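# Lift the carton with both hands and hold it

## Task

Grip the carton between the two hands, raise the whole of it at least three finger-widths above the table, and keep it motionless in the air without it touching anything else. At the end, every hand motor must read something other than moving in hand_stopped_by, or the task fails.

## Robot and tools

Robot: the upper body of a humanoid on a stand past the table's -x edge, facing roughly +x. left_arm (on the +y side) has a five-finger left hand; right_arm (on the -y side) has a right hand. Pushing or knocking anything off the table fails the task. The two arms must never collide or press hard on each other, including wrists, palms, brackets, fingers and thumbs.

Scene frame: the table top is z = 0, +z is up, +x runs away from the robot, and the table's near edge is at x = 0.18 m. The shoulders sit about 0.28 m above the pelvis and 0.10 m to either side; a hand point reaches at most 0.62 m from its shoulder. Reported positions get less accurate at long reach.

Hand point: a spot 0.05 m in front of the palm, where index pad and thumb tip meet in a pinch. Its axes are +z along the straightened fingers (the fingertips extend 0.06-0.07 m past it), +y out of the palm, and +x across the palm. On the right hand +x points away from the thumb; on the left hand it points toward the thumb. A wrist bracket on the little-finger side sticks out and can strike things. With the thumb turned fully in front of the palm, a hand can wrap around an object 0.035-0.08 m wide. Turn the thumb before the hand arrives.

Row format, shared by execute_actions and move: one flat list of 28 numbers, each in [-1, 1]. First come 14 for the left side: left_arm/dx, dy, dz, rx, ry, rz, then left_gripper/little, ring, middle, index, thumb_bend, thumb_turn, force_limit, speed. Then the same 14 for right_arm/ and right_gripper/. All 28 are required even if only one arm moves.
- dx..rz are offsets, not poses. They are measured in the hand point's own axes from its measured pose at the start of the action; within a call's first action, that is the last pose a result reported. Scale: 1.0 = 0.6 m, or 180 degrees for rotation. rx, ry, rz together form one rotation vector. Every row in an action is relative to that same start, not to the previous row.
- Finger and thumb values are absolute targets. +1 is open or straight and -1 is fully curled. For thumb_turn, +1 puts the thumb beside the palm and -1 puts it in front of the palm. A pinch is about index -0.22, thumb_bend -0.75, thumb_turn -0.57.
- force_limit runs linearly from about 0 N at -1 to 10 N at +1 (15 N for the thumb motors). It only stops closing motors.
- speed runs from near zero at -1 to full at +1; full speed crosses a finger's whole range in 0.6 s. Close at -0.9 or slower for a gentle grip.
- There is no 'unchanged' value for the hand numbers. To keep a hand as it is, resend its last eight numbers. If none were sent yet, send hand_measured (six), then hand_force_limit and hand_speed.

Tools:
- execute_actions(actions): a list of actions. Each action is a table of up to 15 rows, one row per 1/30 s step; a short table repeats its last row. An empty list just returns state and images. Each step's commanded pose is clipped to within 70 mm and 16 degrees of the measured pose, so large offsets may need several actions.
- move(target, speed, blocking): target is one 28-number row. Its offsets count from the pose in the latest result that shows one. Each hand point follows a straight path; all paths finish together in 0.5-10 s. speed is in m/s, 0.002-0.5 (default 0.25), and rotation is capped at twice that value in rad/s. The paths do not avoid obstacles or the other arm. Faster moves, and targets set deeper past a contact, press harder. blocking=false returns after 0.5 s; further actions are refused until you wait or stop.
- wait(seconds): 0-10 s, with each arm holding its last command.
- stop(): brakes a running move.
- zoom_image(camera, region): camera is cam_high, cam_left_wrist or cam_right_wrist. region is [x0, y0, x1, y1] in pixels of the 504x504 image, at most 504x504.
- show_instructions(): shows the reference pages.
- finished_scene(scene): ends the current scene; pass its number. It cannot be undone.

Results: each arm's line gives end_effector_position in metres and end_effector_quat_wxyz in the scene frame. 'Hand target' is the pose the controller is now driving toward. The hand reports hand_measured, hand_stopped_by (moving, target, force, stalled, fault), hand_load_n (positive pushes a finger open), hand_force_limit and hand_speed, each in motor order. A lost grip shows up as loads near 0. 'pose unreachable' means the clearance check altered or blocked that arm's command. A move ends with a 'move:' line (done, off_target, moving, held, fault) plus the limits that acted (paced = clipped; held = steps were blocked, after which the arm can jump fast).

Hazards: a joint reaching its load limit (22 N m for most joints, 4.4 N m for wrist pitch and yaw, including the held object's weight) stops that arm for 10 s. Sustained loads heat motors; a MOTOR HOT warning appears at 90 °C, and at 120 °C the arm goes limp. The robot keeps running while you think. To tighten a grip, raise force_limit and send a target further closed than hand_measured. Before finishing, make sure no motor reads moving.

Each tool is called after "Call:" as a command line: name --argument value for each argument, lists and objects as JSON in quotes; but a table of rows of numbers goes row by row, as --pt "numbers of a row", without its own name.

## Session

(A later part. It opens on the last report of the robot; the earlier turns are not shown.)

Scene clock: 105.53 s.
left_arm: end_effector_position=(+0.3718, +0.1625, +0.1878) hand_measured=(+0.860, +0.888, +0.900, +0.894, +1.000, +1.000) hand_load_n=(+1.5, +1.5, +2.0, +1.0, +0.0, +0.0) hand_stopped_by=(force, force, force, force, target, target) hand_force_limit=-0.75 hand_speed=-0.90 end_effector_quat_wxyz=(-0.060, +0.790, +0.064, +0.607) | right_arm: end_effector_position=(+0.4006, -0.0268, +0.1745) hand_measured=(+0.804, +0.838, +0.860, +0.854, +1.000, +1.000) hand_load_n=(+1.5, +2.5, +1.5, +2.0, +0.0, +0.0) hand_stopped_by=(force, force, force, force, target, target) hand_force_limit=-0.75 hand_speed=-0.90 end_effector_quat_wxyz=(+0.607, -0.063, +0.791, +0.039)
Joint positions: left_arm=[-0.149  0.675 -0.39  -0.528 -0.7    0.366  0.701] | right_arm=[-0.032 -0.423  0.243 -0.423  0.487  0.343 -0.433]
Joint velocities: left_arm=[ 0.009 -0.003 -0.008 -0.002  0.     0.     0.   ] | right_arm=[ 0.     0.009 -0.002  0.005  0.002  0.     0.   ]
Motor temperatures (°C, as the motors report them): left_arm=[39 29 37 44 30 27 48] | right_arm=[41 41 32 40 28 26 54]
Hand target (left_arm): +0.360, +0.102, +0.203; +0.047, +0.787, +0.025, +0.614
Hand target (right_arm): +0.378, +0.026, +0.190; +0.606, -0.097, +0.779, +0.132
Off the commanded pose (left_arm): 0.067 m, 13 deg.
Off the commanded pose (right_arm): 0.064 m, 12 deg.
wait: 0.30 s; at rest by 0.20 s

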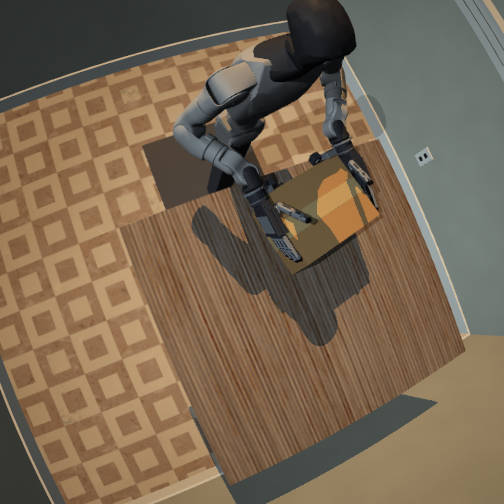

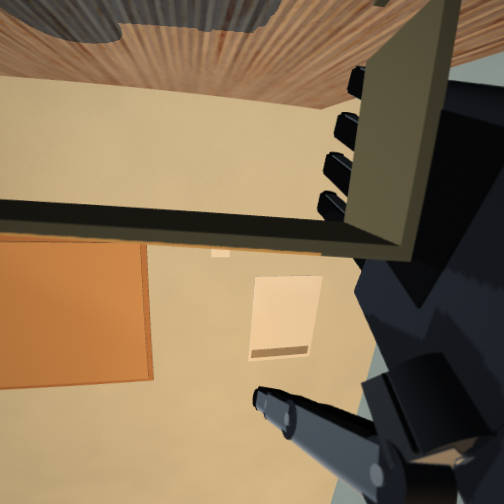

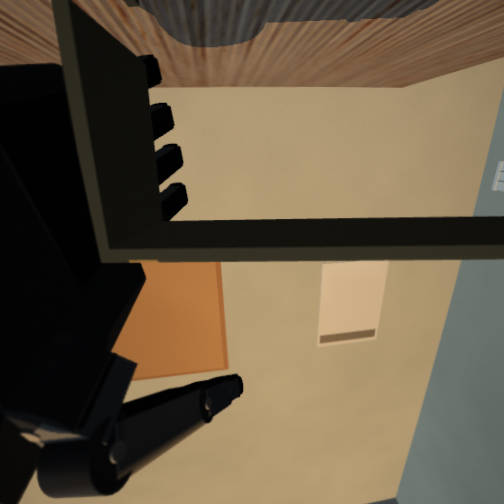

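Call:
execute_actions --actions '[[ [0.0154,0.1038,-0.0402,-0.0695,0.0036,-0.0217,0.7,0.7,0.7,0.7,1,1,-0.75,-0.9, -0.0202,0.1016,-0.0283,-0.0611,-0.009,0.0179,0.7,0.7,0.7,0.7,1,1,-0.75,-0.9], [0.0157,0.1038,-0.0423,-0.0696,0.0055,-0.0215,0.7,0.7,0.7,0.7,1,1,-0.75,-0.9, -0.0207,0.1016,-0.0302,-0.0612,-0.011,0.0177,0.7,0.7,0.7,0.7,1,1,-0.75,-0.9], [0.0161,0.1038,-0.0447,-0.0697,0.0079,-0.0212,0.7,0.7,0.7,0.7,1,1,-0.75,-0.9, -0.0214,0.1016,-0.0325,-0.0613,-0.0132,0.0175,0.7,0.7,0.7,0.7,1,1,-0.75,-0.9], [0.0166,0.1038,-0.0476,-0.0699,0.0106,-0.0209,0.7,0.7,0.7,0.7,1,1,-0.75,-0.9, -0.0221,0.1016,-0.0351,-0.0614,-0.0159,0.0172,0.7,0.7,0.7,0.7,1,1,-0.75,-0.9], [0.0171,0.1038,-0.0509,-0.0701,0.0138,-0.0206,0.7,0.7,0.7,0.7,1,1,-0.75,-0.9, -0.023,0.1016,-0.0382,-0.0616,-0.019,0.0169,0.7,0.7,0.7,0.7,1,1,-0.75,-0.9], [0.0176,0.1038,-0.0542,-0.0703,0.0169,-0.0202,0.7,0.7,0.7,0.7,1,1,-0.75,-0.9, -0.0238,0.1016,-0.0412,-0.0617,-0.022,0.0166,0.7,0.7,0.7,0.7,1,1,-0.75,-0.9], [0.0181,0.1038,-0.0575,-0.0704,0.02,-0.0199,0.7,0.7,0.7,0.7,1,1,-0.75,-0.9, -0.0247,0.1016,-0.0442,-0.0618,-0.0251,0.0163,0.7,0.7,0.7,0.7,1,1,-0.75,-0.9], [0.0186,0.1038,-0.0607,-0.0706,0.0232,-0.0196,0.7,0.7,0.7,0.7,1,1,-0.75,-0.9, -0.0255,0.1016,-0.0472,-0.0619,-0.0281,0.016,0.7,0.7,0.7,0.7,1,1,-0.75,-0.9], [0.0192,0.1038,-0.064,-0.0708,0.0263,-0.0192,0.7,0.7,0.7,0.7,1,1,-0.75,-0.9, -0.0264,0.1016,-0.0503,-0.0621,-0.0312,0.0157,0.7,0.7,0.7,0.7,1,1,-0.75,-0.9], [0.0197,0.1038,-0.0673,-0.071,0.0294,-0.0189,0.7,0.7,0.7,0.7,1,1,-0.75,-0.9, -0.0272,0.1016,-0.0533,-0.0622,-0.0343,0.0154,0.7,0.7,0.7,0.7,1,1,-0.75,-0.9], [0.0202,0.1038,-0.0706,-0.0712,0.0326,-0.0186,0.7,0.7,0.7,0.7,1,1,-0.75,-0.9, -0.0281,0.1016,-0.0563,-0.0623,-0.0373,0.0152,0.7,0.7,0.7,0.7,1,1,-0.75,-0.9], [0.0207,0.1038,-0.0739,-0.0714,0.0357,-0.0182,0.7,0.7,0.7,0.7,1,1,-0.75,-0.9, -0.0289,0.1016,-0.0593,-0.0625,-0.0404,0.0149,0.7,0.7,0.7,0.7,1,1,-0.75,-0.9], [0.0211,0.1038,-0.0763,-0.0715,0.0381,-0.018,0.7,0.7,0.7,0.7,1,1,-0.75,-0.9, -0.0295,0.1016,-0.0616,-0.0626,-0.0427,0.0146,0.7,0.7,0.7,0.7,1,1,-0.75,-0.9], [0.0214,0.1038,-0.0784,-0.0716,0.04,-0.0178,0.7,0.7,0.7,0.7,1,1,-0.75,-0.9, -0.0301,0.1016,-0.0635,-0.0626,-0.0446,0.0144,0.7,0.7,0.7,0.7,1,1,-0.75,-0.9], [0.0217,0.1038,-0.080,-0.0717,0.0416,-0.0176,0.7,0.7,0.7,0.7,1,1,-0.75,-0.9, -0.0305,0.1016,-0.065,-0.0627,-0.0461,0.0143,0.7,0.7,0.7,0.7,1,1,-0.75,-0.9] ]]'

Call:
wait --seconds 0.3

Scene clock: 107.50 s.
left_arm: end_effector_position=(+0.3529, +0.1578, +0.1983) hand_measured=(+0.860, +0.888, +0.900, +0.894, +1.000, +1.000) hand_load_n=(+2.0, +2.0, +2.5, +1.5, +0.0, +0.0) hand_stopped_by=(force, force, force, force, target, target) hand_force_limit=-0.75 hand_speed=-0.90 end_effector_quat_wxyz=(-0.063, +0.757, +0.057, +0.648) | right_arm: end_effector_position=(+0.3836, -0.0309, +0.1854) hand_measured=(+0.804, +0.838, +0.860, +0.854, +1.000, +1.000) hand_load_n=(+1.5, +2.5, +2.0, +2.5, +0.0, +0.0) hand_stopped_by=(force, force, force, force, target, target) hand_force_limit=-0.75 hand_speed=-0.90 end_effector_quat_wxyz=(+0.646, -0.060, +0.760, +0.040)
Joint positions: left_arm=[-0.05   0.709 -0.461 -0.537 -0.57   0.164  0.7  ] | right_arm=[ 0.064 -0.442  0.295 -0.412  0.41   0.13  -0.433]
Joint velocities: left_arm=[ 0.187  0.089 -0.153  0.02   0.242 -0.463  0.02 ] | right_arm=[ 0.198 -0.058  0.115  0.081 -0.135 -0.507  0.   ]
Motor temperatures (°C, as the motors report them): left_arm=[39 29 37 45 30 27 50] | right_arm=[41 41 32 40 28 26 56]
Hand target (left_arm): +0.337, +0.098, +0.213; +0.041, +0.750, +0.013, +0.661
Hand target (right_arm): +0.358, +0.022, +0.202; +0.652, -0.101, +0.740, +0.132
Off the commanded pose (left_arm): 0.067 m, 13 deg.
Off the commanded pose (right_arm): 0.067 m, 12 deg.

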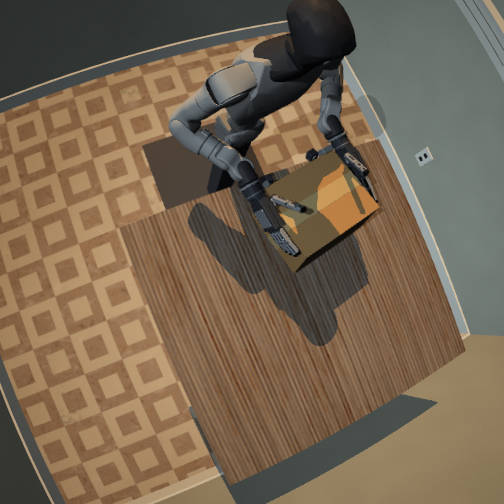

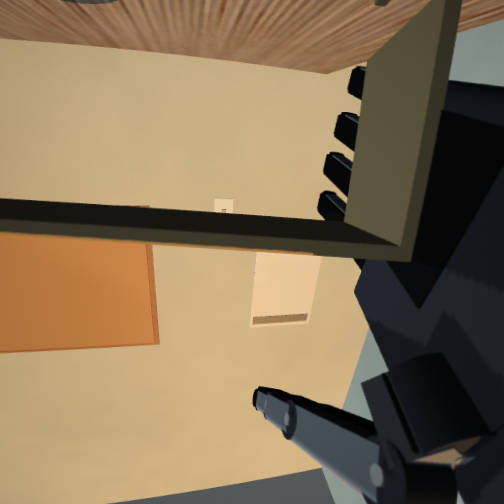

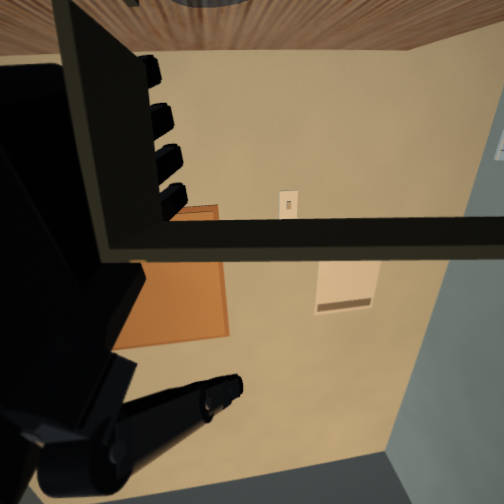

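Scene clock: 117.57 s.
left_arm: end_effector_position=(+0.3516, +0.1733, +0.1964) hand_measured=(+0.860, +0.888, +0.898, +0.894, +1.000, +1.000) hand_load_n=(+0.0, +0.0, +0.0, +0.0, +0.0, +0.0) hand_stopped_by=(force, force, force, force, target, target) hand_force_limit=-0.75 hand_speed=-0.90 end_effector_quat_wxyz=(-0.088, +0.755, +0.067, +0.647) | right_arm: end_effector_position=(+0.3789, -0.0195, +0.1853) hand_measured=(+0.804, +0.838, +0.860, +0.856, +1.000, +1.000) hand_load_n=(+4.0, +5.0, +4.0, +2.5, +0.0, +0.0) hand_stopped_by=(force, force, force, force, target, target) hand_force_limit=-0.75 hand_speed=-0.90 end_effector_quat_wxyz=(+0.648, -0.069, +0.757, +0.055)
Joint positions: left_arm=[-0.028  0.728 -0.443 -0.531 -0.562  0.148  0.729] | right_arm=[ 0.057 -0.437  0.328 -0.401  0.402  0.107 -0.423]
Joint velocities: left_arm=[-0.005 -0.011  0.     0.002  0.     0.     0.   ] | right_arm=[ 0.003 -0.008 -0.006  0.008 -0.005  0.     0.   ]
Motor temperatures (°C, as the motors report them): left_arm=[38 29 36 43 30 27 39] | right_arm=[40 41 32 41 28 27 62]
Hand target (left_arm): +0.352, +0.157, +0.199; -0.063, +0.755, +0.057, +0.650
Hand target (right_arm): +0.358, +0.022, +0.202; +0.652, -0.101, +0.740, +0.132
Off the commanded pose (left_arm): 0.082 m, 16 deg.
Off the commanded pose (right_arm): 0.055 m, 10 deg.
TORQUE FAULT: the external load on joint 7 (wrist yaw) of the left arm reached its load limit, and that arm stopped for 10 seconds. That time counts as 20 of the actions that you can send in this scene. A torque fault stops only its own arm. That arm ran no command of this call. That arm holds where it stopped, with its grip as last carried out, and accepts commands again: back off and push less far. That arm stops again, at the same cost, whenever a joint's load reaches its limit.
wait: 0.07 of 0.3 s (a fault stop ended it); no rest

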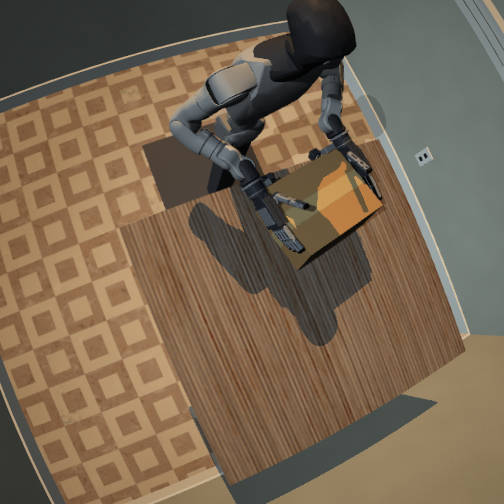

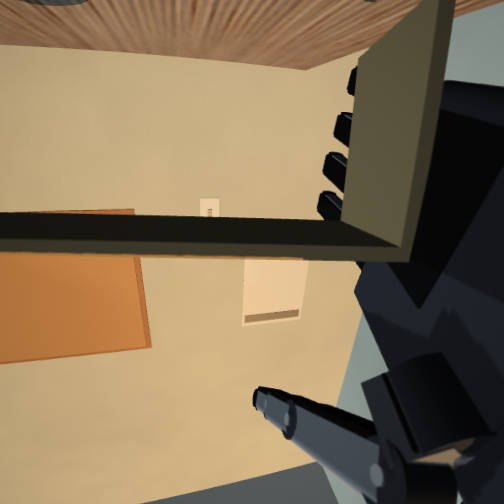

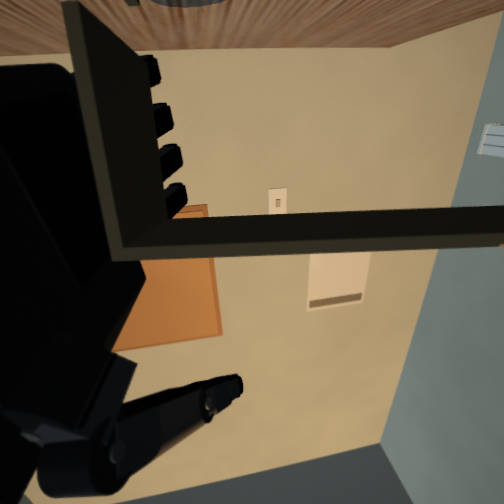

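Call:
execute_actions --actions '[[ [0.0053,0.0306,-0.0082,-0.0193,0.001,-0.0065,0.7,0.7,0.7,0.7,1,1,-0.75,-0.9, -0.024,0.0854,-0.0224,-0.050,-0.0111,0.0154,0.7,0.7,0.7,0.7,1,1,-0.75,-0.9], [0.006,0.035,-0.0099,-0.0223,0.0013,-0.0073,0.7,0.7,0.7,0.7,1,1,-0.75,-0.9, -0.024,0.0854,-0.0223,-0.049,-0.011,0.0155,0.7,0.7,0.7,0.7,1,1,-0.75,-0.9], [0.0067,0.0392,-0.0115,-0.0252,0.0014,-0.0082,0.7,0.7,0.7,0.7,1,1,-0.75,-0.9, -0.024,0.0854,-0.0222,-0.048,-0.011,0.0155,0.7,0.7,0.7,0.7,1,1,-0.75,-0.9], [0.0074,0.0436,-0.0131,-0.0282,0.0015,-0.009,0.7,0.7,0.7,0.7,1,1,-0.75,-0.9, -0.024,0.0854,-0.0221,-0.047,-0.0109,0.0156,0.7,0.7,0.7,0.7,1,1,-0.75,-0.9], [0.0081,0.0479,-0.0147,-0.0312,0.0017,-0.0098,0.7,0.7,0.7,0.7,1,1,-0.75,-0.9, -0.024,0.0858,-0.022,-0.046,-0.0108,0.0156,0.7,0.7,0.7,0.7,1,1,-0.75,-0.9], [0.0088,0.0522,-0.0164,-0.0342,0.0018,-0.0106,0.7,0.7,0.7,0.7,1,1,-0.75,-0.9, -0.024,0.0862,-0.0219,-0.045,-0.0107,0.0156,0.7,0.7,0.7,0.7,1,1,-0.75,-0.9], [0.0095,0.0565,-0.018,-0.0372,0.0019,-0.0114,0.7,0.7,0.7,0.7,1,1,-0.75,-0.9, -0.024,0.0866,-0.0218,-0.044,-0.0106,0.0157,0.7,0.7,0.7,0.7,1,1,-0.75,-0.9], [0.0101,0.0608,-0.0196,-0.0401,0.0021,-0.0123,0.7,0.7,0.7,0.7,1,1,-0.75,-0.9, -0.024,0.087,-0.0217,-0.043,-0.0106,0.0157,0.7,0.7,0.7,0.7,1,1,-0.75,-0.9], [0.0108,0.0651,-0.0212,-0.0431,0.0022,-0.0131,0.7,0.7,0.7,0.7,1,1,-0.75,-0.9, -0.024,0.0874,-0.0216,-0.043,-0.0105,0.0158,0.7,0.7,0.7,0.7,1,1,-0.75,-0.9], [0.0115,0.0694,-0.0229,-0.0461,0.0023,-0.0139,0.7,0.7,0.7,0.7,1,1,-0.75,-0.9, -0.024,0.0878,-0.0215,-0.043,-0.0104,0.0158,0.7,0.7,0.7,0.7,1,1,-0.75,-0.9], [0.0122,0.0737,-0.0245,-0.0491,0.0025,-0.0147,0.7,0.7,0.7,0.7,1,1,-0.75,-0.9, -0.024,0.0882,-0.0214,-0.043,-0.0103,0.0158,0.7,0.7,0.7,0.7,1,1,-0.75,-0.9], [0.0129,0.0781,-0.0261,-0.0521,0.0026,-0.0155,0.7,0.7,0.7,0.7,1,1,-0.75,-0.9, -0.024,0.0886,-0.0213,-0.043,-0.0102,0.0159,0.7,0.7,0.7,0.7,1,1,-0.75,-0.9], [0.0136,0.0824,-0.0277,-0.055,0.0027,-0.0164,0.7,0.7,0.7,0.7,1,1,-0.75,-0.9, -0.024,0.089,-0.0212,-0.043,-0.0102,0.0159,0.7,0.7,0.7,0.7,1,1,-0.75,-0.9], [0.0143,0.0867,-0.0294,-0.058,0.0029,-0.0172,0.7,0.7,0.7,0.7,1,1,-0.75,-0.9, -0.024,0.0895,-0.0211,-0.043,-0.0101,0.016,0.7,0.7,0.7,0.7,1,1,-0.75,-0.9], [0.015,0.091,-0.031,-0.061,0.003,-0.018,0.7,0.7,0.7,0.7,1,1,-0.75,-0.9, -0.024,0.090,-0.021,-0.043,-0.010,0.016,0.7,0.7,0.7,0.7,1,1,-0.75,-0.9] ]]'

Call:
wait --seconds 0.3

Scene clock: 119.47 s.
left_arm: end_effector_position=(+0.3508, +0.1708, +0.1976) hand_measured=(+0.860, +0.888, +0.898, +0.894, +1.000, +1.000) hand_load_n=(+0.0, +0.0, +0.0, +0.0, +0.0, +0.0) hand_stopped_by=(force, force, force, force, target, target) hand_force_limit=-0.75 hand_speed=-0.90 end_effector_quat_wxyz=(-0.088, +0.753, +0.060, +0.649) | right_arm: end_effector_position=(+0.3785, -0.0189, +0.1846) hand_measured=(+0.804, +0.838, +0.860, +0.856, +1.000, +1.000) hand_load_n=(+2.0, +3.5, +3.5, +4.5, +0.0, +0.0) hand_stopped_by=(force, force, force, force, target, target) hand_force_limit=-0.75 hand_speed=-0.90 end_effector_quat_wxyz=(+0.649, -0.062, +0.757, +0.039)
Joint positions: left_arm=[-0.036  0.75  -0.464 -0.532 -0.566  0.132  0.74 ] | right_arm=[ 0.048 -0.448  0.372 -0.412  0.391  0.108 -0.502]
Joint velocities: left_arm=[-0.037  0.067 -0.052  0.005 -0.038 -0.048  0.034] | right_arm=[-0.009 -0.055  0.069 -0.009 -0.003  0.    -0.107]
Motor temperatures (°C, as the motors report them): left_arm=[38 29 36 43 30 27 38] | right_arm=[40 40 32 41 28 27 63]
Hand target (left_arm): +0.343, +0.120, +0.208; +0.002, +0.754, +0.026, +0.656
Hand target (right_arm): +0.357, +0.028, +0.202; +0.651, -0.093, +0.743, +0.123
Off the commanded pose (left_arm): 0.056 m, 11 deg.
Off the commanded pose (right_arm): 0.057 m, 10 deg.

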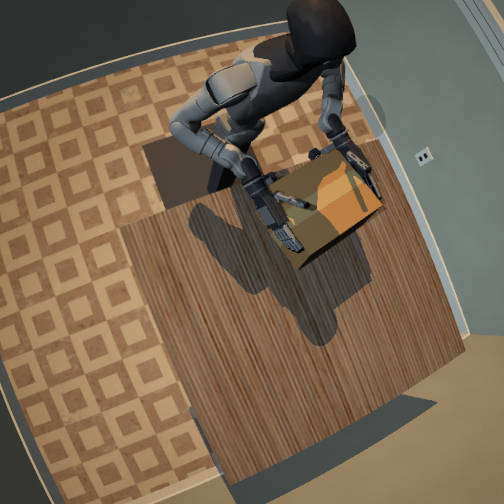

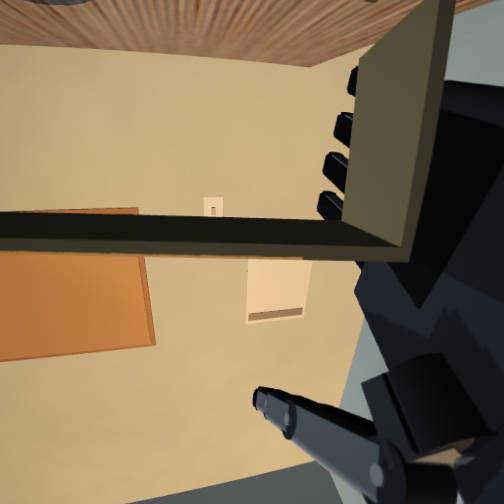

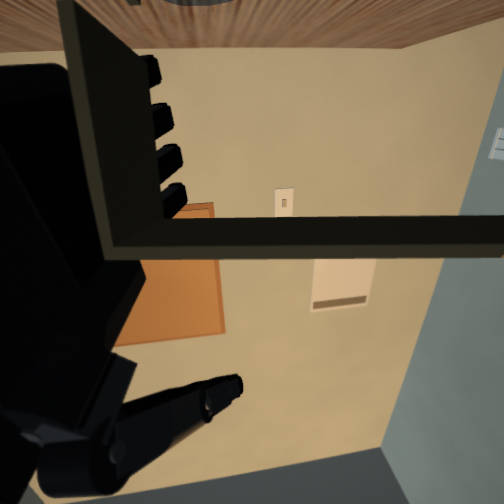

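Scene clock: 119.77 s.
left_arm: end_effector_position=(+0.3509, +0.1705, +0.1976) hand_measured=(+0.860, +0.888, +0.898, +0.894, +1.000, +1.000) hand_load_n=(+0.0, +0.0, +0.0, +0.0, +0.0, +0.0) hand_stopped_by=(force, force, force, force, target, target) hand_force_limit=-0.75 hand_speed=-0.90 end_effector_quat_wxyz=(-0.087, +0.753, +0.059, +0.649) | right_arm: end_effector_position=(+0.3784, -0.0191, +0.1845) hand_measured=(+0.804, +0.838, +0.860, +0.856, +1.000, +1.000) hand_load_n=(+1.0, +2.5, +3.0, +4.5, +0.0, +0.0) hand_stopped_by=(force, force, force, force, target, target) hand_force_limit=-0.75 hand_speed=-0.90 end_effector_quat_wxyz=(+0.649, -0.062, +0.757, +0.038)
Joint positions: left_arm=[-0.04   0.757 -0.469 -0.531 -0.569  0.129  0.742] | right_arm=[ 0.048 -0.451  0.375 -0.413  0.392  0.108 -0.508]
Joint velocities: left_arm=[ 0.003 -0.011  0.     0.     0.002  0.     0.   ] | right_arm=[0.003 0.011 0.014 0.005 0.008 0.    0.   ]
Motor temperatures (°C, as the motors report them): left_arm=[38 29 36 43 30 27 39] | right_arm=[40 40 32 42 28 27 63]
Hand target (left_arm): +0.343, +0.120, +0.208; +0.002, +0.754, +0.026, +0.656
Hand target (right_arm): +0.357, +0.028, +0.202; +0.651, -0.093, +0.743, +0.123
Off the commanded pose (left_arm): 0.055 m, 11 deg.
Off the commanded pose (right_arm): 0.057 m, 11 deg.
wait: 0.30 s; at rest by 0.17 s

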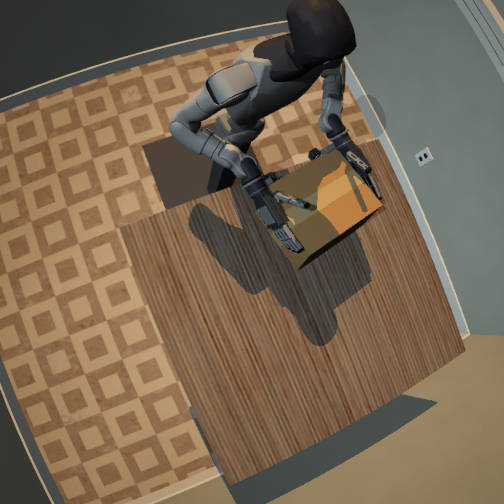

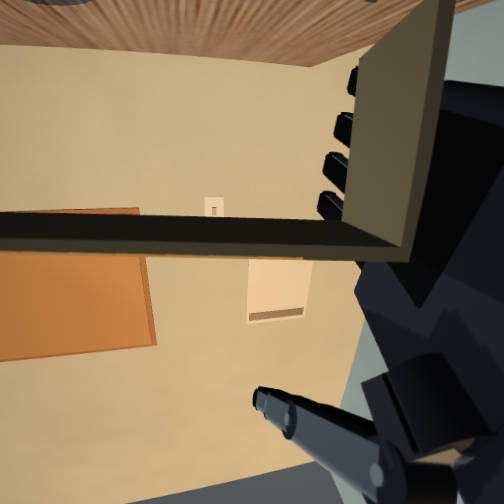

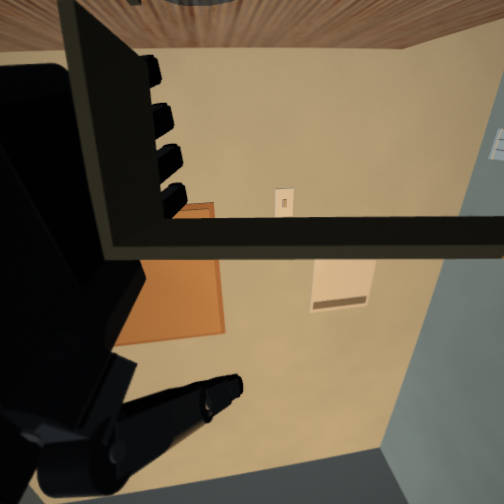

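Call:
execute_actions --actions '[[ [0.0142,0.087,-0.028,-0.0578,0.001,-0.0214,0.69,0.69,0.69,0.69,1,1,-0.8,-0.88, -0.026,0.0882,-0.0233,-0.0538,-0.010,0.0197,0.7,0.7,0.7,0.7,1,1,-0.8,-0.7], [0.0142,0.0875,-0.0285,-0.0585,0.001,-0.0214,0.69,0.69,0.69,0.69,1,1,-0.8,-0.88, -0.0256,0.0882,-0.023,-0.0535,-0.010,0.0197,0.7,0.7,0.7,0.7,1,1,-0.8,-0.7], [0.0142,0.088,-0.029,-0.0592,0.001,-0.0214,0.69,0.69,0.69,0.69,1,1,-0.8,-0.88, -0.0252,0.0882,-0.0227,-0.0532,-0.010,0.0197,0.7,0.7,0.7,0.7,1,1,-0.8,-0.7], [0.0142,0.0885,-0.0295,-0.0599,0.001,-0.0214,0.69,0.69,0.69,0.69,1,1,-0.8,-0.88, -0.0248,0.0882,-0.0224,-0.0529,-0.010,0.0197,0.7,0.7,0.7,0.7,1,1,-0.8,-0.7], [0.0142,0.089,-0.030,-0.0606,0.001,-0.0214,0.69,0.69,0.69,0.69,1,1,-0.8,-0.88, -0.0244,0.0882,-0.0221,-0.0526,-0.010,0.0197,0.7,0.7,0.7,0.7,1,1,-0.8,-0.7], [0.0142,0.0895,-0.0305,-0.0612,0.001,-0.0214,0.69,0.69,0.69,0.69,1,1,-0.8,-0.88, -0.024,0.0882,-0.0218,-0.0523,-0.010,0.0197,0.7,0.7,0.7,0.7,1,1,-0.8,-0.7], [0.0142,0.090,-0.031,-0.0615,0.001,-0.0214,0.69,0.69,0.69,0.69,1,1,-0.8,-0.88, -0.024,0.0882,-0.0215,-0.052,-0.010,0.0197,0.7,0.7,0.7,0.7,1,1,-0.8,-0.7], [0.0142,0.090,-0.031,-0.0615,0.001,-0.0214,0.69,0.69,0.69,0.69,1,1,-0.8,-0.88, -0.024,0.0882,-0.0215,-0.052,-0.010,0.0197,0.7,0.7,0.7,0.7,1,1,-0.8,-0.7], [0.0142,0.090,-0.031,-0.0615,0.001,-0.0214,0.69,0.69,0.69,0.69,1,1,-0.8,-0.88, -0.024,0.0882,-0.0215,-0.052,-0.010,0.0197,0.7,0.7,0.7,0.7,1,1,-0.8,-0.7], [0.0142,0.090,-0.031,-0.0615,0.001,-0.0214,0.69,0.69,0.69,0.69,1,1,-0.8,-0.88, -0.024,0.0882,-0.0215,-0.052,-0.010,0.0197,0.815,0.852,0.875,0.875,1,1,-0.8,-0.85] ]]'

Call:
wait --seconds 0.15

Scene clock: 122.53 s.
left_arm: end_effector_position=(+0.3510, +0.1706, +0.1974) hand_measured=(+0.794, +0.836, +0.860, +0.862, +1.000, +1.000) hand_load_n=(+1.0, +1.5, +1.0, +1.0, +0.0, +0.0) hand_stopped_by=(force, force, force, force, target, target) hand_force_limit=-0.80 hand_speed=-0.88 end_effector_quat_wxyz=(-0.087, +0.754, +0.056, +0.649) | right_arm: end_effector_position=(+0.3779, -0.0185, +0.1850) hand_measured=(+0.816, +0.852, +0.876, +0.876, +1.000, +1.000) hand_load_n=(+0.0, +0.5, +0.0, +0.0, +0.0, +0.0) hand_stopped_by=(moving, moving, moving, moving, target, target) hand_force_limit=-0.80 hand_speed=-0.85 end_effector_quat_wxyz=(+0.651, -0.063, +0.755, +0.037)
Joint positions: left_arm=[-0.058  0.796 -0.499 -0.523 -0.595  0.1    0.763] | right_arm=[ 0.039 -0.476  0.399 -0.408  0.406  0.087 -0.534]
Joint velocities: left_arm=[-0.052  0.069 -0.069  0.009 -0.049 -0.054  0.054] | right_arm=[-0.018 -0.063  0.051  0.     0.043 -0.032 -0.049]
Motor temperatures (°C, as the motors report them): left_arm=[38 29 36 43 30 27 42] | right_arm=[40 40 33 42 28 27 63]
Hand target (left_arm): +0.341, +0.118, +0.208; +0.007, +0.754, +0.022, +0.656
Hand target (right_arm): +0.357, +0.028, +0.201; +0.652, -0.092, +0.743, +0.120
Off the commanded pose (left_arm): 0.058 m, 12 deg.
Off the commanded pose (right_arm): 0.056 m, 10 deg.

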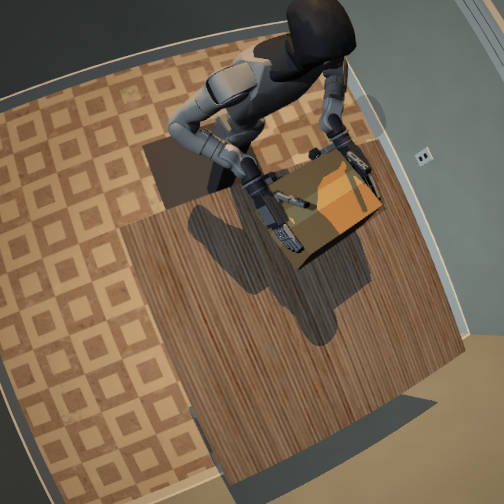

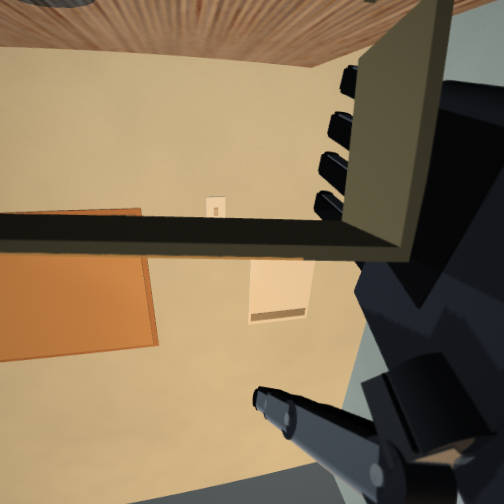

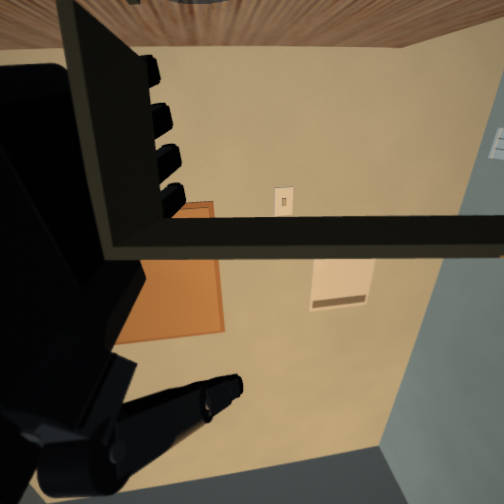

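Scene clock: 122.70 s.
left_arm: end_effector_position=(+0.3511, +0.1707, +0.1974) hand_measured=(+0.794, +0.836, +0.860, +0.862, +1.000, +1.000) hand_load_n=(+1.5, +1.5, +1.0, +1.0, +0.0, +0.0) hand_stopped_by=(force, force, force, force, target, target) hand_force_limit=-0.80 hand_speed=-0.88 end_effector_quat_wxyz=(-0.086, +0.754, +0.056, +0.649) | right_arm: end_effector_position=(+0.3779, -0.0185, +0.1850) hand_measured=(+0.816, +0.852, +0.876, +0.876, +1.000, +1.000) hand_load_n=(+0.0, +0.5, +0.0, +0.0, +0.0, +0.0) hand_stopped_by=(target, target, target, target, target, target) hand_force_limit=-0.80 hand_speed=-0.85 end_effector_quat_wxyz=(+0.651, -0.063, +0.755, +0.037)
Joint positions: left_arm=[-0.061  0.8   -0.504 -0.522 -0.599  0.097  0.767] | right_arm=[ 0.038 -0.479  0.402 -0.407  0.408  0.085 -0.537]
Joint velocities: left_arm=[ 0.002  0.008 -0.002  0.    -0.014 -0.002  0.001] | right_arm=[ 0.003  0.006 -0.005  0.003  0.005 -0.001 -0.001]
Motor temperatures (°C, as the motors report them): left_arm=[38 29 36 43 30 27 42] | right_arm=[40 40 33 42 28 27 63]
Hand target (left_arm): +0.341, +0.118, +0.208; +0.007, +0.754, +0.022, +0.656
Hand target (right_arm): +0.357, +0.028, +0.201; +0.652, -0.092, +0.743, +0.120
Off the commanded pose (left_arm): 0.058 m, 12 deg.
Off the commanded pose (right_arm): 0.056 m, 10 deg.
wait: 0.17 s; no rest

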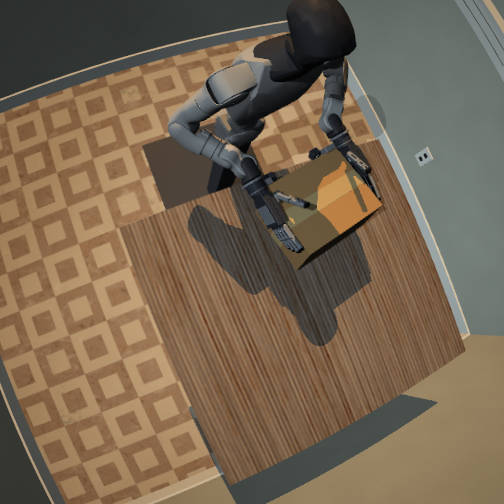

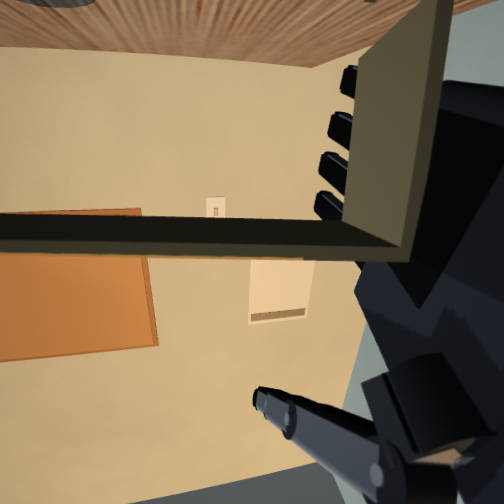

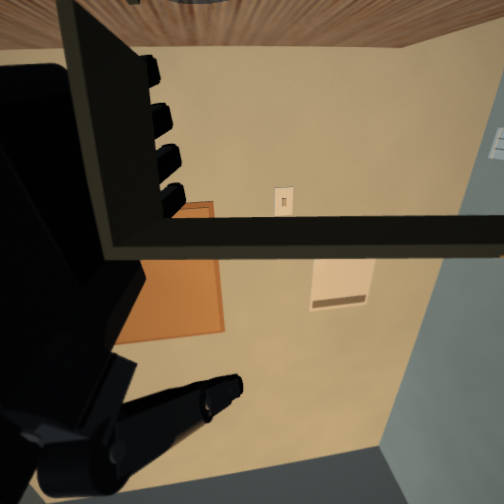

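Call:
execute_actions --actions '[[ [0.0151,0.0903,-0.0315,-0.0594,0.0023,-0.0226,0.69,0.69,0.69,0.69,1,1,-0.8,-0.9, -0.024,0.0871,-0.0212,-0.0521,-0.0093,0.0207,0.69,0.69,0.69,0.69,1,1,-0.8,-0.9], [0.0157,0.0902,-0.0325,-0.0593,0.0042,-0.0228,0.69,0.69,0.69,0.69,1,1,-0.8,-0.9, -0.0247,0.087,-0.0221,-0.052,-0.0112,0.0208,0.69,0.69,0.69,0.69,1,1,-0.8,-0.9], [0.0166,0.0901,-0.0341,-0.0591,0.007,-0.023,0.69,0.69,0.69,0.69,1,1,-0.8,-0.9, -0.0257,0.087,-0.0234,-0.052,-0.014,0.0209,0.69,0.69,0.69,0.69,1,1,-0.8,-0.9], [0.0177,0.09,-0.0361,-0.0589,0.0108,-0.0234,0.69,0.69,0.69,0.69,1,1,-0.8,-0.9, -0.0271,0.0869,-0.0253,-0.0519,-0.0178,0.021,0.69,0.69,0.69,0.69,1,1,-0.8,-0.9], [0.0189,0.0898,-0.0382,-0.0587,0.0147,-0.0238,0.69,0.69,0.69,0.69,1,1,-0.8,-0.9, -0.0285,0.0868,-0.0271,-0.0518,-0.0217,0.0212,0.69,0.69,0.69,0.69,1,1,-0.8,-0.9], [0.0201,0.0897,-0.0403,-0.0585,0.0185,-0.0241,0.69,0.69,0.69,0.69,1,1,-0.8,-0.9, -0.0299,0.0867,-0.0289,-0.0517,-0.0255,0.0213,0.69,0.69,0.69,0.69,1,1,-0.8,-0.9], [0.0214,0.0895,-0.0426,-0.0583,0.0228,-0.0245,0.69,0.69,0.69,0.69,1,1,-0.8,-0.9, -0.0315,0.0867,-0.031,-0.0517,-0.0298,0.0215,0.69,0.69,0.69,0.69,1,1,-0.8,-0.9], [0.0227,0.0894,-0.0449,-0.0581,0.0271,-0.0249,0.69,0.69,0.69,0.69,1,1,-0.8,-0.9, -0.033,0.0866,-0.033,-0.0516,-0.0341,0.0216,0.69,0.69,0.69,0.69,1,1,-0.8,-0.9], [0.0241,0.0892,-0.0472,-0.0578,0.0314,-0.0253,0.69,0.69,0.69,0.69,1,1,-0.8,-0.9, -0.0346,0.0865,-0.0351,-0.0515,-0.0384,0.0218,0.69,0.69,0.69,0.69,1,1,-0.8,-0.9], [0.0252,0.0891,-0.0492,-0.0576,0.0352,-0.0257,0.69,0.69,0.69,0.69,1,1,-0.8,-0.9, -0.036,0.0864,-0.0369,-0.0514,-0.0422,0.0219,0.69,0.69,0.69,0.69,1,1,-0.8,-0.9], [0.0264,0.089,-0.0513,-0.0574,0.039,-0.0261,0.69,0.69,0.69,0.69,1,1,-0.8,-0.9, -0.0374,0.0863,-0.0387,-0.0513,-0.046,0.022,0.69,0.69,0.69,0.69,1,1,-0.8,-0.9], [0.0274,0.0888,-0.0531,-0.0573,0.0423,-0.0264,0.69,0.69,0.69,0.69,1,1,-0.8,-0.9, -0.0387,0.0862,-0.0403,-0.0512,-0.0493,0.0222,0.69,0.69,0.69,0.69,1,1,-0.8,-0.9], [0.0283,0.0887,-0.0546,-0.0571,0.0452,-0.0266,0.69,0.69,0.69,0.69,1,1,-0.8,-0.9, -0.0397,0.0862,-0.0417,-0.0512,-0.0522,0.0223,0.69,0.69,0.69,0.69,1,1,-0.8,-0.9], [0.0291,0.0887,-0.0559,-0.057,0.0476,-0.0269,0.69,0.69,0.69,0.69,1,1,-0.8,-0.9, -0.0406,0.0861,-0.0428,-0.0511,-0.0546,0.0223,0.69,0.69,0.69,0.69,1,1,-0.8,-0.9], [0.0295,0.0886,-0.0567,-0.0569,0.049,-0.027,0.69,0.69,0.69,0.69,1,1,-0.8,-0.9, -0.0411,0.0861,-0.0435,-0.0511,-0.056,0.0224,0.69,0.69,0.69,0.69,1,1,-0.8,-0.9] ]]'

Call:
wait --seconds 0.3

Scene clock: 124.20 s.
left_arm: end_effector_position=(+0.3387, +0.1686, +0.2049) hand_measured=(+0.794, +0.836, +0.860, +0.860, +1.000, +1.000) hand_load_n=(+4.5, +2.5, +0.0, +0.0, +0.0, +0.0) hand_stopped_by=(force, force, force, force, target, target) hand_force_limit=-0.80 hand_speed=-0.90 end_effector_quat_wxyz=(-0.084, +0.716, +0.061, +0.690) | right_arm: end_effector_position=(+0.3685, -0.0222, +0.1960) hand_measured=(+0.806, +0.848, +0.872, +0.866, +1.000, +1.000) hand_load_n=(+5.5, +3.0, +1.0, +0.5, +0.0, +0.0) hand_stopped_by=(force, force, force, force, target, target) hand_force_limit=-0.80 hand_speed=-0.90 end_effector_quat_wxyz=(+0.694, -0.049, +0.717, +0.046)
Joint positions: left_arm=[-0.019  0.796 -0.578 -0.436 -0.474 -0.136  0.777] | right_arm=[ 0.067 -0.479  0.452 -0.304  0.339 -0.165 -0.542]
Joint velocities: left_arm=[ 0.048 -0.005 -0.167  0.241  0.244 -0.551  0.038] | right_arm=[ 0.032 -0.005  0.112  0.268 -0.158 -0.602 -0.035]
Motor temperatures (°C, as the motors report them): left_arm=[38 29 36 44 30 27 44] | right_arm=[40 41 33 42 28 27 63]
Hand target (left_arm): +0.327, +0.116, +0.218; +0.003, +0.704, +0.022, +0.710
Hand target (right_arm): +0.347, +0.025, +0.212; +0.705, -0.084, +0.693, +0.124
Off the commanded pose (left_arm): 0.059 m, 11 deg.
Off the commanded pose (right_arm): 0.058 m, 10 deg.

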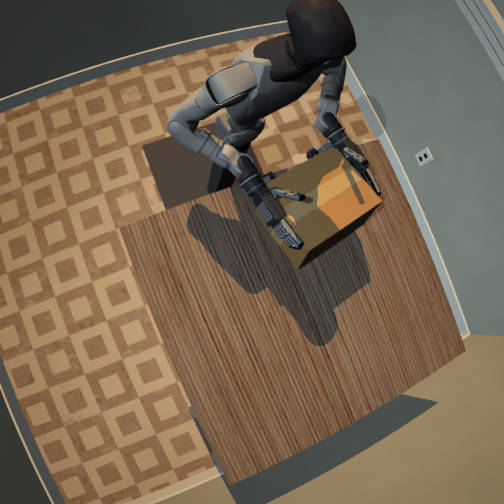

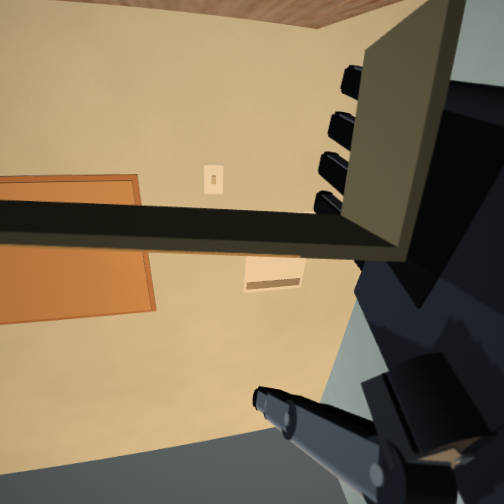

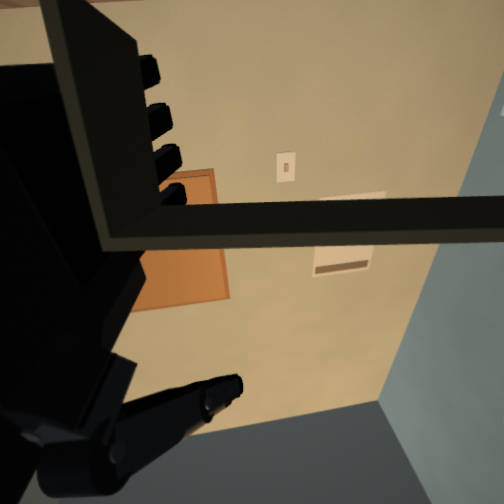

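Scene clock: 124.50 s.
left_arm: end_effector_position=(+0.3369, +0.1684, +0.2059) hand_measured=(+0.794, +0.836, +0.860, +0.860, +1.000, +1.000) hand_load_n=(+5.5, +2.5, +0.0, +0.0, +0.0, +0.0) hand_stopped_by=(force, force, force, force, target, target) hand_force_limit=-0.80 hand_speed=-0.90 end_effector_quat_wxyz=(-0.083, +0.711, +0.062, +0.696) | right_arm: end_effector_position=(+0.3670, -0.0228, +0.1978) hand_measured=(+0.806, +0.848, +0.872, +0.866, +1.000, +1.000) hand_load_n=(+6.5, +3.5, +0.5, +0.0, +0.0, +0.0) hand_stopped_by=(force, force, force, force, target, target) hand_force_limit=-0.80 hand_speed=-0.90 end_effector_quat_wxyz=(+0.699, -0.046, +0.712, +0.049)
Joint positions: left_arm=[-0.016  0.796 -0.589 -0.421 -0.46  -0.17   0.781] | right_arm=[ 0.068 -0.479  0.46  -0.287  0.332 -0.202 -0.546]
Joint velocities: left_arm=[ 0.005 -0.002 -0.005  0.008 -0.008  0.     0.   ] | right_arm=[ 0.009  0.008  0.005 -0.005  0.     0.     0.   ]
Motor temperatures (°C, as the motors report them): left_arm=[38 29 36 44 30 27 45] | right_arm=[40 41 33 42 28 27 63]
Hand target (left_arm): +0.327, +0.116, +0.218; +0.003, +0.704, +0.022, +0.710
Hand target (right_arm): +0.347, +0.025, +0.212; +0.705, -0.084, +0.693, +0.124
Off the commanded pose (left_arm): 0.058 m, 11 deg.
Off the commanded pose (right_arm): 0.058 m, 10 deg.
wait: 0.30 s; at rest by 0.23 s

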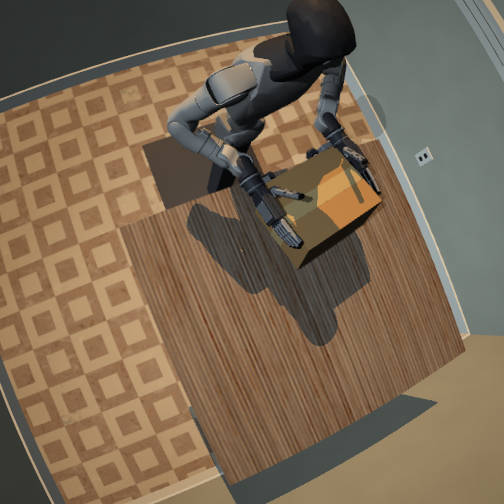

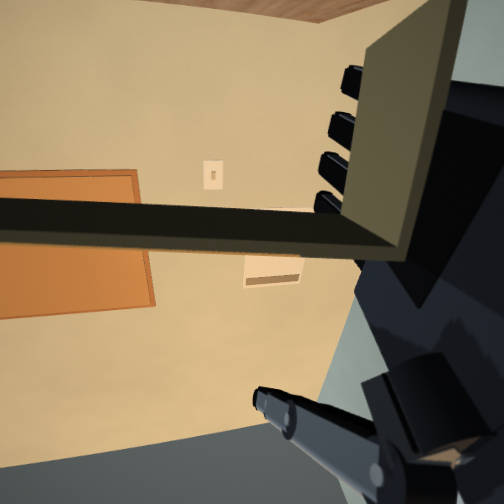

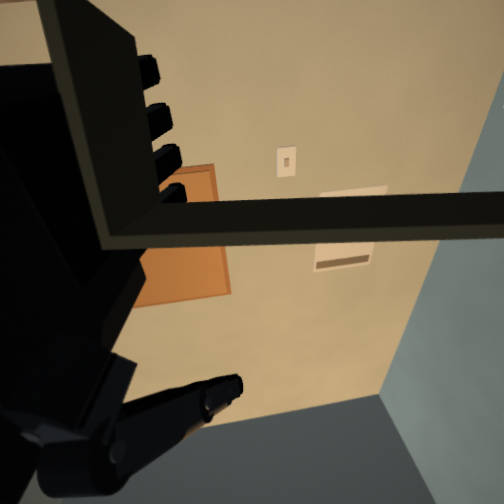

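Call:
execute_actions --actions '[]'

Scene clock: 125.20 s.
left_arm: end_effector_position=(+0.3369, +0.1684, +0.2059) hand_measured=(+0.794, +0.836, +0.860, +0.860, +1.000, +1.000) hand_load_n=(+5.5, +2.5, +0.0, +0.0, +0.0, +0.0) hand_stopped_by=(force, force, force, force, target, target) hand_force_limit=-0.80 hand_speed=-0.90 end_effector_quat_wxyz=(-0.083, +0.711, +0.062, +0.696) | right_arm: end_effector_position=(+0.3670, -0.0228, +0.1978) hand_measured=(+0.806, +0.848, +0.872, +0.866, +1.000, +1.000) hand_load_n=(+6.5, +3.5, +0.5, +0.0, +0.0, +0.0) hand_stopped_by=(force, force, force, force, target, target) hand_force_limit=-0.80 hand_speed=-0.90 end_effector_quat_wxyz=(+0.699, -0.046, +0.712, +0.049)
Joint positions: left_arm=[-0.016  0.796 -0.589 -0.421 -0.46  -0.17   0.781] | right_arm=[ 0.068 -0.479  0.46  -0.287  0.332 -0.202 -0.546]
Joint velocities: left_arm=[-0.003 -0.011 -0.008  0.002  0.005  0.     0.   ] | right_arm=[0.    0.002 0.    0.003 0.    0.    0.   ]
Motor temperatures (°C, as the motors report them): left_arm=[38 29 36 44 30 27 46] | right_arm=[40 41 33 42 28 27 64]
Hand target (left_arm): +0.327, +0.116, +0.218; +0.003, +0.704, +0.022, +0.710
Hand target (right_arm): +0.347, +0.025, +0.212; +0.705, -0.084, +0.693, +0.124
Off the commanded pose (left_arm): 0.058 m, 11 deg.
Off the commanded pose (right_arm): 0.058 m, 10 deg.

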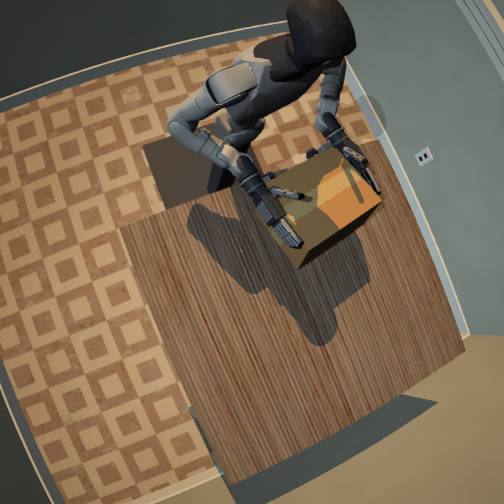

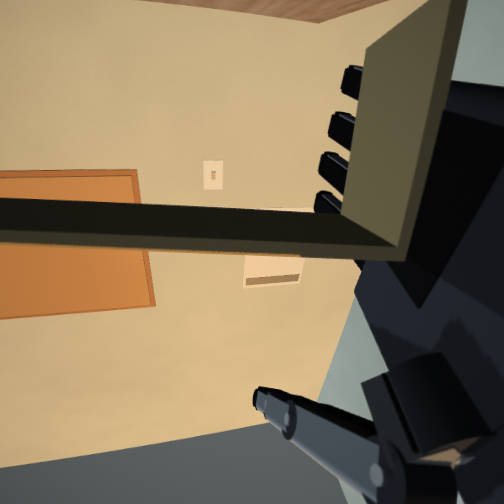

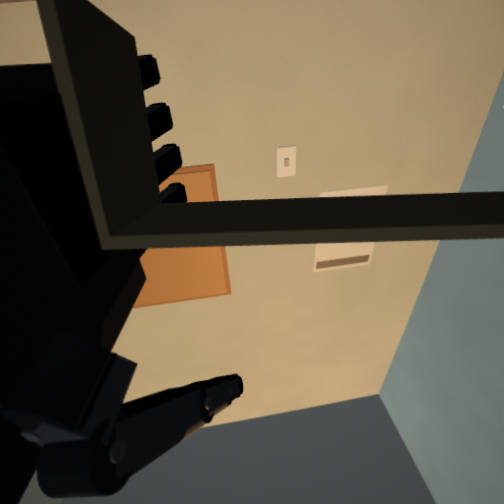

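Call:
execute_actions --actions '[[[0.0203,0.091,-0.0304,-0.0555,0.009,-0.0209,0.69,0.69,0.69,0.69,1,1,-0.8,-0.9,-0.0238,0.09,-0.0204,-0.051,-0.013,0.0159,0.69,0.69,0.69,0.69,1,1,-0.8,-0.9],[0.0208,0.091,-0.0312,-0.0555,0.0109,-0.0207,0.69,0.69,0.69,0.69,1,1,-0.8,-0.9,-0.0243,0.09,-0.0212,-0.0511,-0.0149,0.0157,0.69,0.69,0.69,0.69,1,1,-0.8,-0.9],[0.0216,0.091,-0.0324,-0.0555,0.0138,-0.0203,0.69,0.69,0.69,0.69,1,1,-0.8,-0.9,-0.0251,0.09,-0.0224,-0.0511,-0.0178,0.0154,0.69,0.69,0.69,0.69,1,1,-0.8,-0.9],[0.0226,0.091,-0.034,-0.0555,0.0176,-0.0199,0.69,0.69,0.69,0.69,1,1,-0.8,-0.9,-0.0262,0.09,-0.024,-0.0512,-0.0216,0.015,0.69,0.69,0.69,0.69,1,1,-0.8,-0.9],[0.0239,0.091,-0.036,-0.0555,0.0224,-0.0194,0.69,0.69,0.69,0.69,1,1,-0.8,-0.9,-0.0276,0.09,-0.026,-0.0513,-0.0264,0.0145,0.69,0.69,0.69,0.69,1,1,-0.8,-0.9],[0.0252,0.091,-0.038,-0.0555,0.0272,-0.0188,0.69,0.69,0.69,0.69,1,1,-0.8,-0.9,-0.0289,0.09,-0.028,-0.0514,-0.0312,0.014,0.69,0.69,0.69,0.69,1,1,-0.8,-0.9],[0.0265,0.091,-0.04,-0.0555,0.032,-0.0183,0.69,0.69,0.69,0.69,1,1,-0.8,-0.9,-0.0303,0.09,-0.03,-0.0515,-0.036,0.0135,0.69,0.69,0.69,0.69,1,1,-0.8,-0.9],[0.0278,0.091,-0.042,-0.0555,0.0368,-0.0177,0.69,0.69,0.69,0.69,1,1,-0.8,-0.9,-0.0316,0.09,-0.032,-0.0516,-0.0408,0.013,0.69,0.69,0.69,0.69,1,1,-0.8,-0.9],[0.0291,0.091,-0.044,-0.0555,0.0416,-0.0172,0.69,0.69,0.69,0.69,1,1,-0.8,-0.9,-0.033,0.09,-0.034,-0.0517,-0.0456,0.0125,0.69,0.69,0.69,0.69,1,1,-0.8,-0.9],[0.0304,0.091,-0.046,-0.0555,0.0464,-0.0166,0.69,0.69,0.69,0.69,1,1,-0.8,-0.9,-0.0343,0.09,-0.036,-0.0518,-0.0504,0.012,0.69,0.69,0.69,0.69,1,1,-0.8,-0.9],[0.0314,0.091,-0.0476,-0.0555,0.0502,-0.0162,0.69,0.69,0.69,0.69,1,1,-0.8,-0.9,-0.0354,0.09,-0.0376,-0.0519,-0.0542,0.0116,0.69,0.69,0.69,0.69,1,1,-0.8,-0.9],[0.0322,0.091,-0.0488,-0.0555,0.0531,-0.0158,0.69,0.69,0.69,0.69,1,1,-0.8,-0.9,-0.0362,0.09,-0.0388,-0.0519,-0.0571,0.0113,0.69,0.69,0.69,0.69,1,1,-0.8,-0.9],[0.0327,0.091,-0.0496,-0.0555,0.055,-0.0156,0.69,0.69,0.69,0.69,1,1,-0.8,-0.9,-0.0367,0.09,-0.0396,-0.052,-0.059,0.0111,0.69,0.69,0.69,0.69,1,1,-0.8,-0.9],[0.033,0.091,-0.05,-0.0555,0.056,-0.0155,0.69,0.69,0.69,0.69,1,1,-0.8,-0.9,-0.037,0.09,-0.04,-0.052,-0.06,0.011,0.69,0.69,0.69,0.69,1,1,-0.8,-0.9]]]'

Call:
wait --seconds 0.3

Scene clock: 127.23 s.
left_arm: end_effector_position=(+0.3250, +0.1663, +0.2166) hand_measured=(+0.794, +0.836, +0.860, +0.860, +1.000, +1.000) hand_load_n=(+5.0, +2.5, +0.0, +0.0, +0.0, +0.0) hand_stopped_by=(force, force, force, force, target, target) hand_force_limit=-0.80 hand_speed=-0.90 end_effector_quat_wxyz=(-0.088, +0.661, +0.057, +0.743) | right_arm: end_effector_position=(+0.3557, -0.0265, +0.2139) hand_measured=(+0.806, +0.848, +0.872, +0.866, +1.000, +1.000) hand_load_n=(+7.0, +3.0, +0.0, +0.0, +0.0, +0.0) hand_stopped_by=(force, force, force, force, target, target) hand_force_limit=-0.80 hand_speed=-0.90 end_effector_quat_wxyz=(+0.751, -0.037, +0.657, +0.054)
Joint positions: left_arm=[-0.021  0.788 -0.661 -0.291 -0.325 -0.401  0.825] | right_arm=[ 0.059 -0.473  0.507 -0.143  0.243 -0.476 -0.58 ]
Joint velocities: left_arm=[-0.098  0.012 -0.133  0.261  0.138 -0.404  0.115] | right_arm=[-0.115  0.009  0.089  0.291 -0.081 -0.493 -0.085]
Motor temperatures (°C, as the motors report them): left_arm=[38 29 36 44 30 27 48] | right_arm=[40 41 33 41 28 27 64]
Hand target (left_arm): +0.314, +0.113, +0.226; -0.010, +0.650, +0.010, +0.760
Hand target (right_arm): +0.334, +0.022, +0.221; +0.756, -0.085, +0.638, +0.121
Off the commanded pose (left_arm): 0.059 m, 11 deg.
Off the commanded pose (right_arm): 0.058 m, 10 deg.

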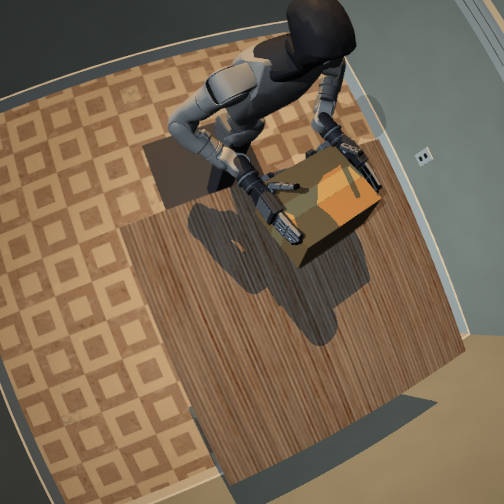

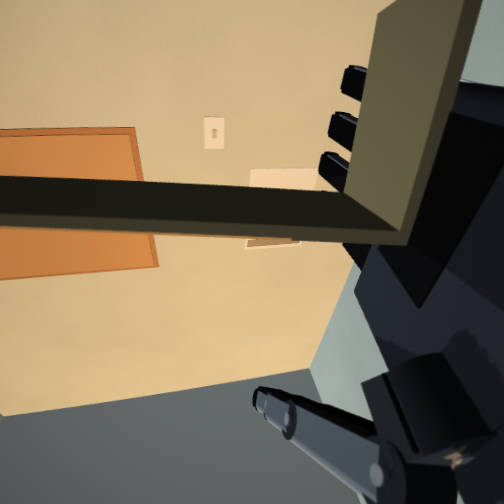

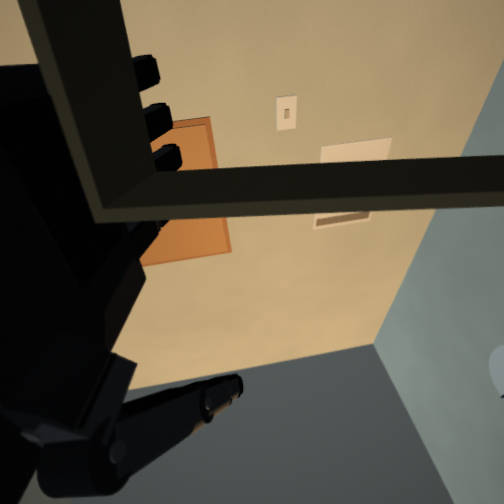

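Scene clock: 127.53 s.
left_arm: end_effector_position=(+0.3249, +0.1664, +0.2183) hand_measured=(+0.794, +0.836, +0.860, +0.860, +1.000, +1.000) hand_load_n=(+5.0, +2.5, +0.0, +0.0, +0.0, +0.0) hand_stopped_by=(force, force, force, force, target, target) hand_force_limit=-0.80 hand_speed=-0.90 end_effector_quat_wxyz=(-0.088, +0.656, +0.057, +0.747) | right_arm: end_effector_position=(+0.3557, -0.0268, +0.2159) hand_measured=(+0.806, +0.848, +0.872, +0.866, +1.000, +1.000) hand_load_n=(+7.0, +2.5, +0.0, +0.0, +0.0, +0.0) hand_stopped_by=(force, force, force, force, target, target) hand_force_limit=-0.80 hand_speed=-0.90 end_effector_quat_wxyz=(+0.756, -0.035, +0.652, +0.055)
Joint positions: left_arm=[-0.029  0.79  -0.669 -0.277 -0.319 -0.422  0.832] | right_arm=[ 0.05  -0.473  0.513 -0.126  0.241 -0.501 -0.587]
Joint velocities: left_arm=[-0.006  0.008 -0.006 -0.008 -0.005  0.     0.   ] | right_arm=[ 0.    -0.011  0.     0.003  0.008  0.     0.   ]
Motor temperatures (°C, as the motors report them): left_arm=[38 29 36 44 30 27 49] | right_arm=[40 41 33 41 28 27 64]
Hand target (left_arm): +0.314, +0.113, +0.226; -0.010, +0.650, +0.010, +0.760
Hand target (right_arm): +0.334, +0.022, +0.221; +0.756, -0.085, +0.638, +0.121
Off the commanded pose (left_arm): 0.059 m, 11 deg.
Off the commanded pose (right_arm): 0.058 m, 10 deg.
wait: 0.30 s; at rest by 0.20 s

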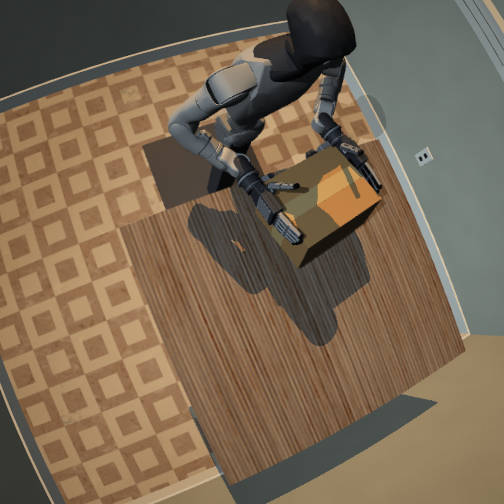

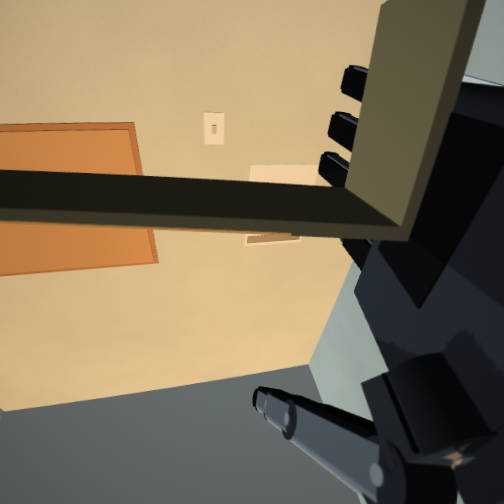

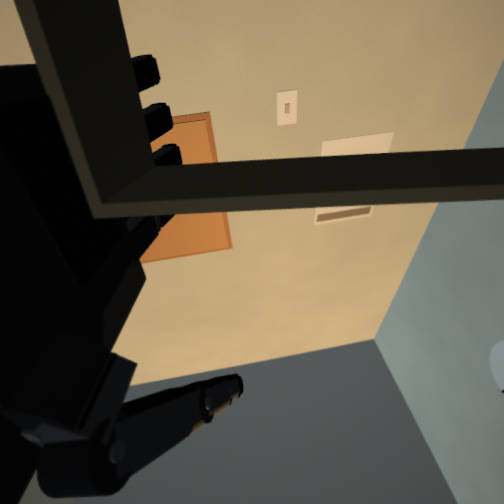

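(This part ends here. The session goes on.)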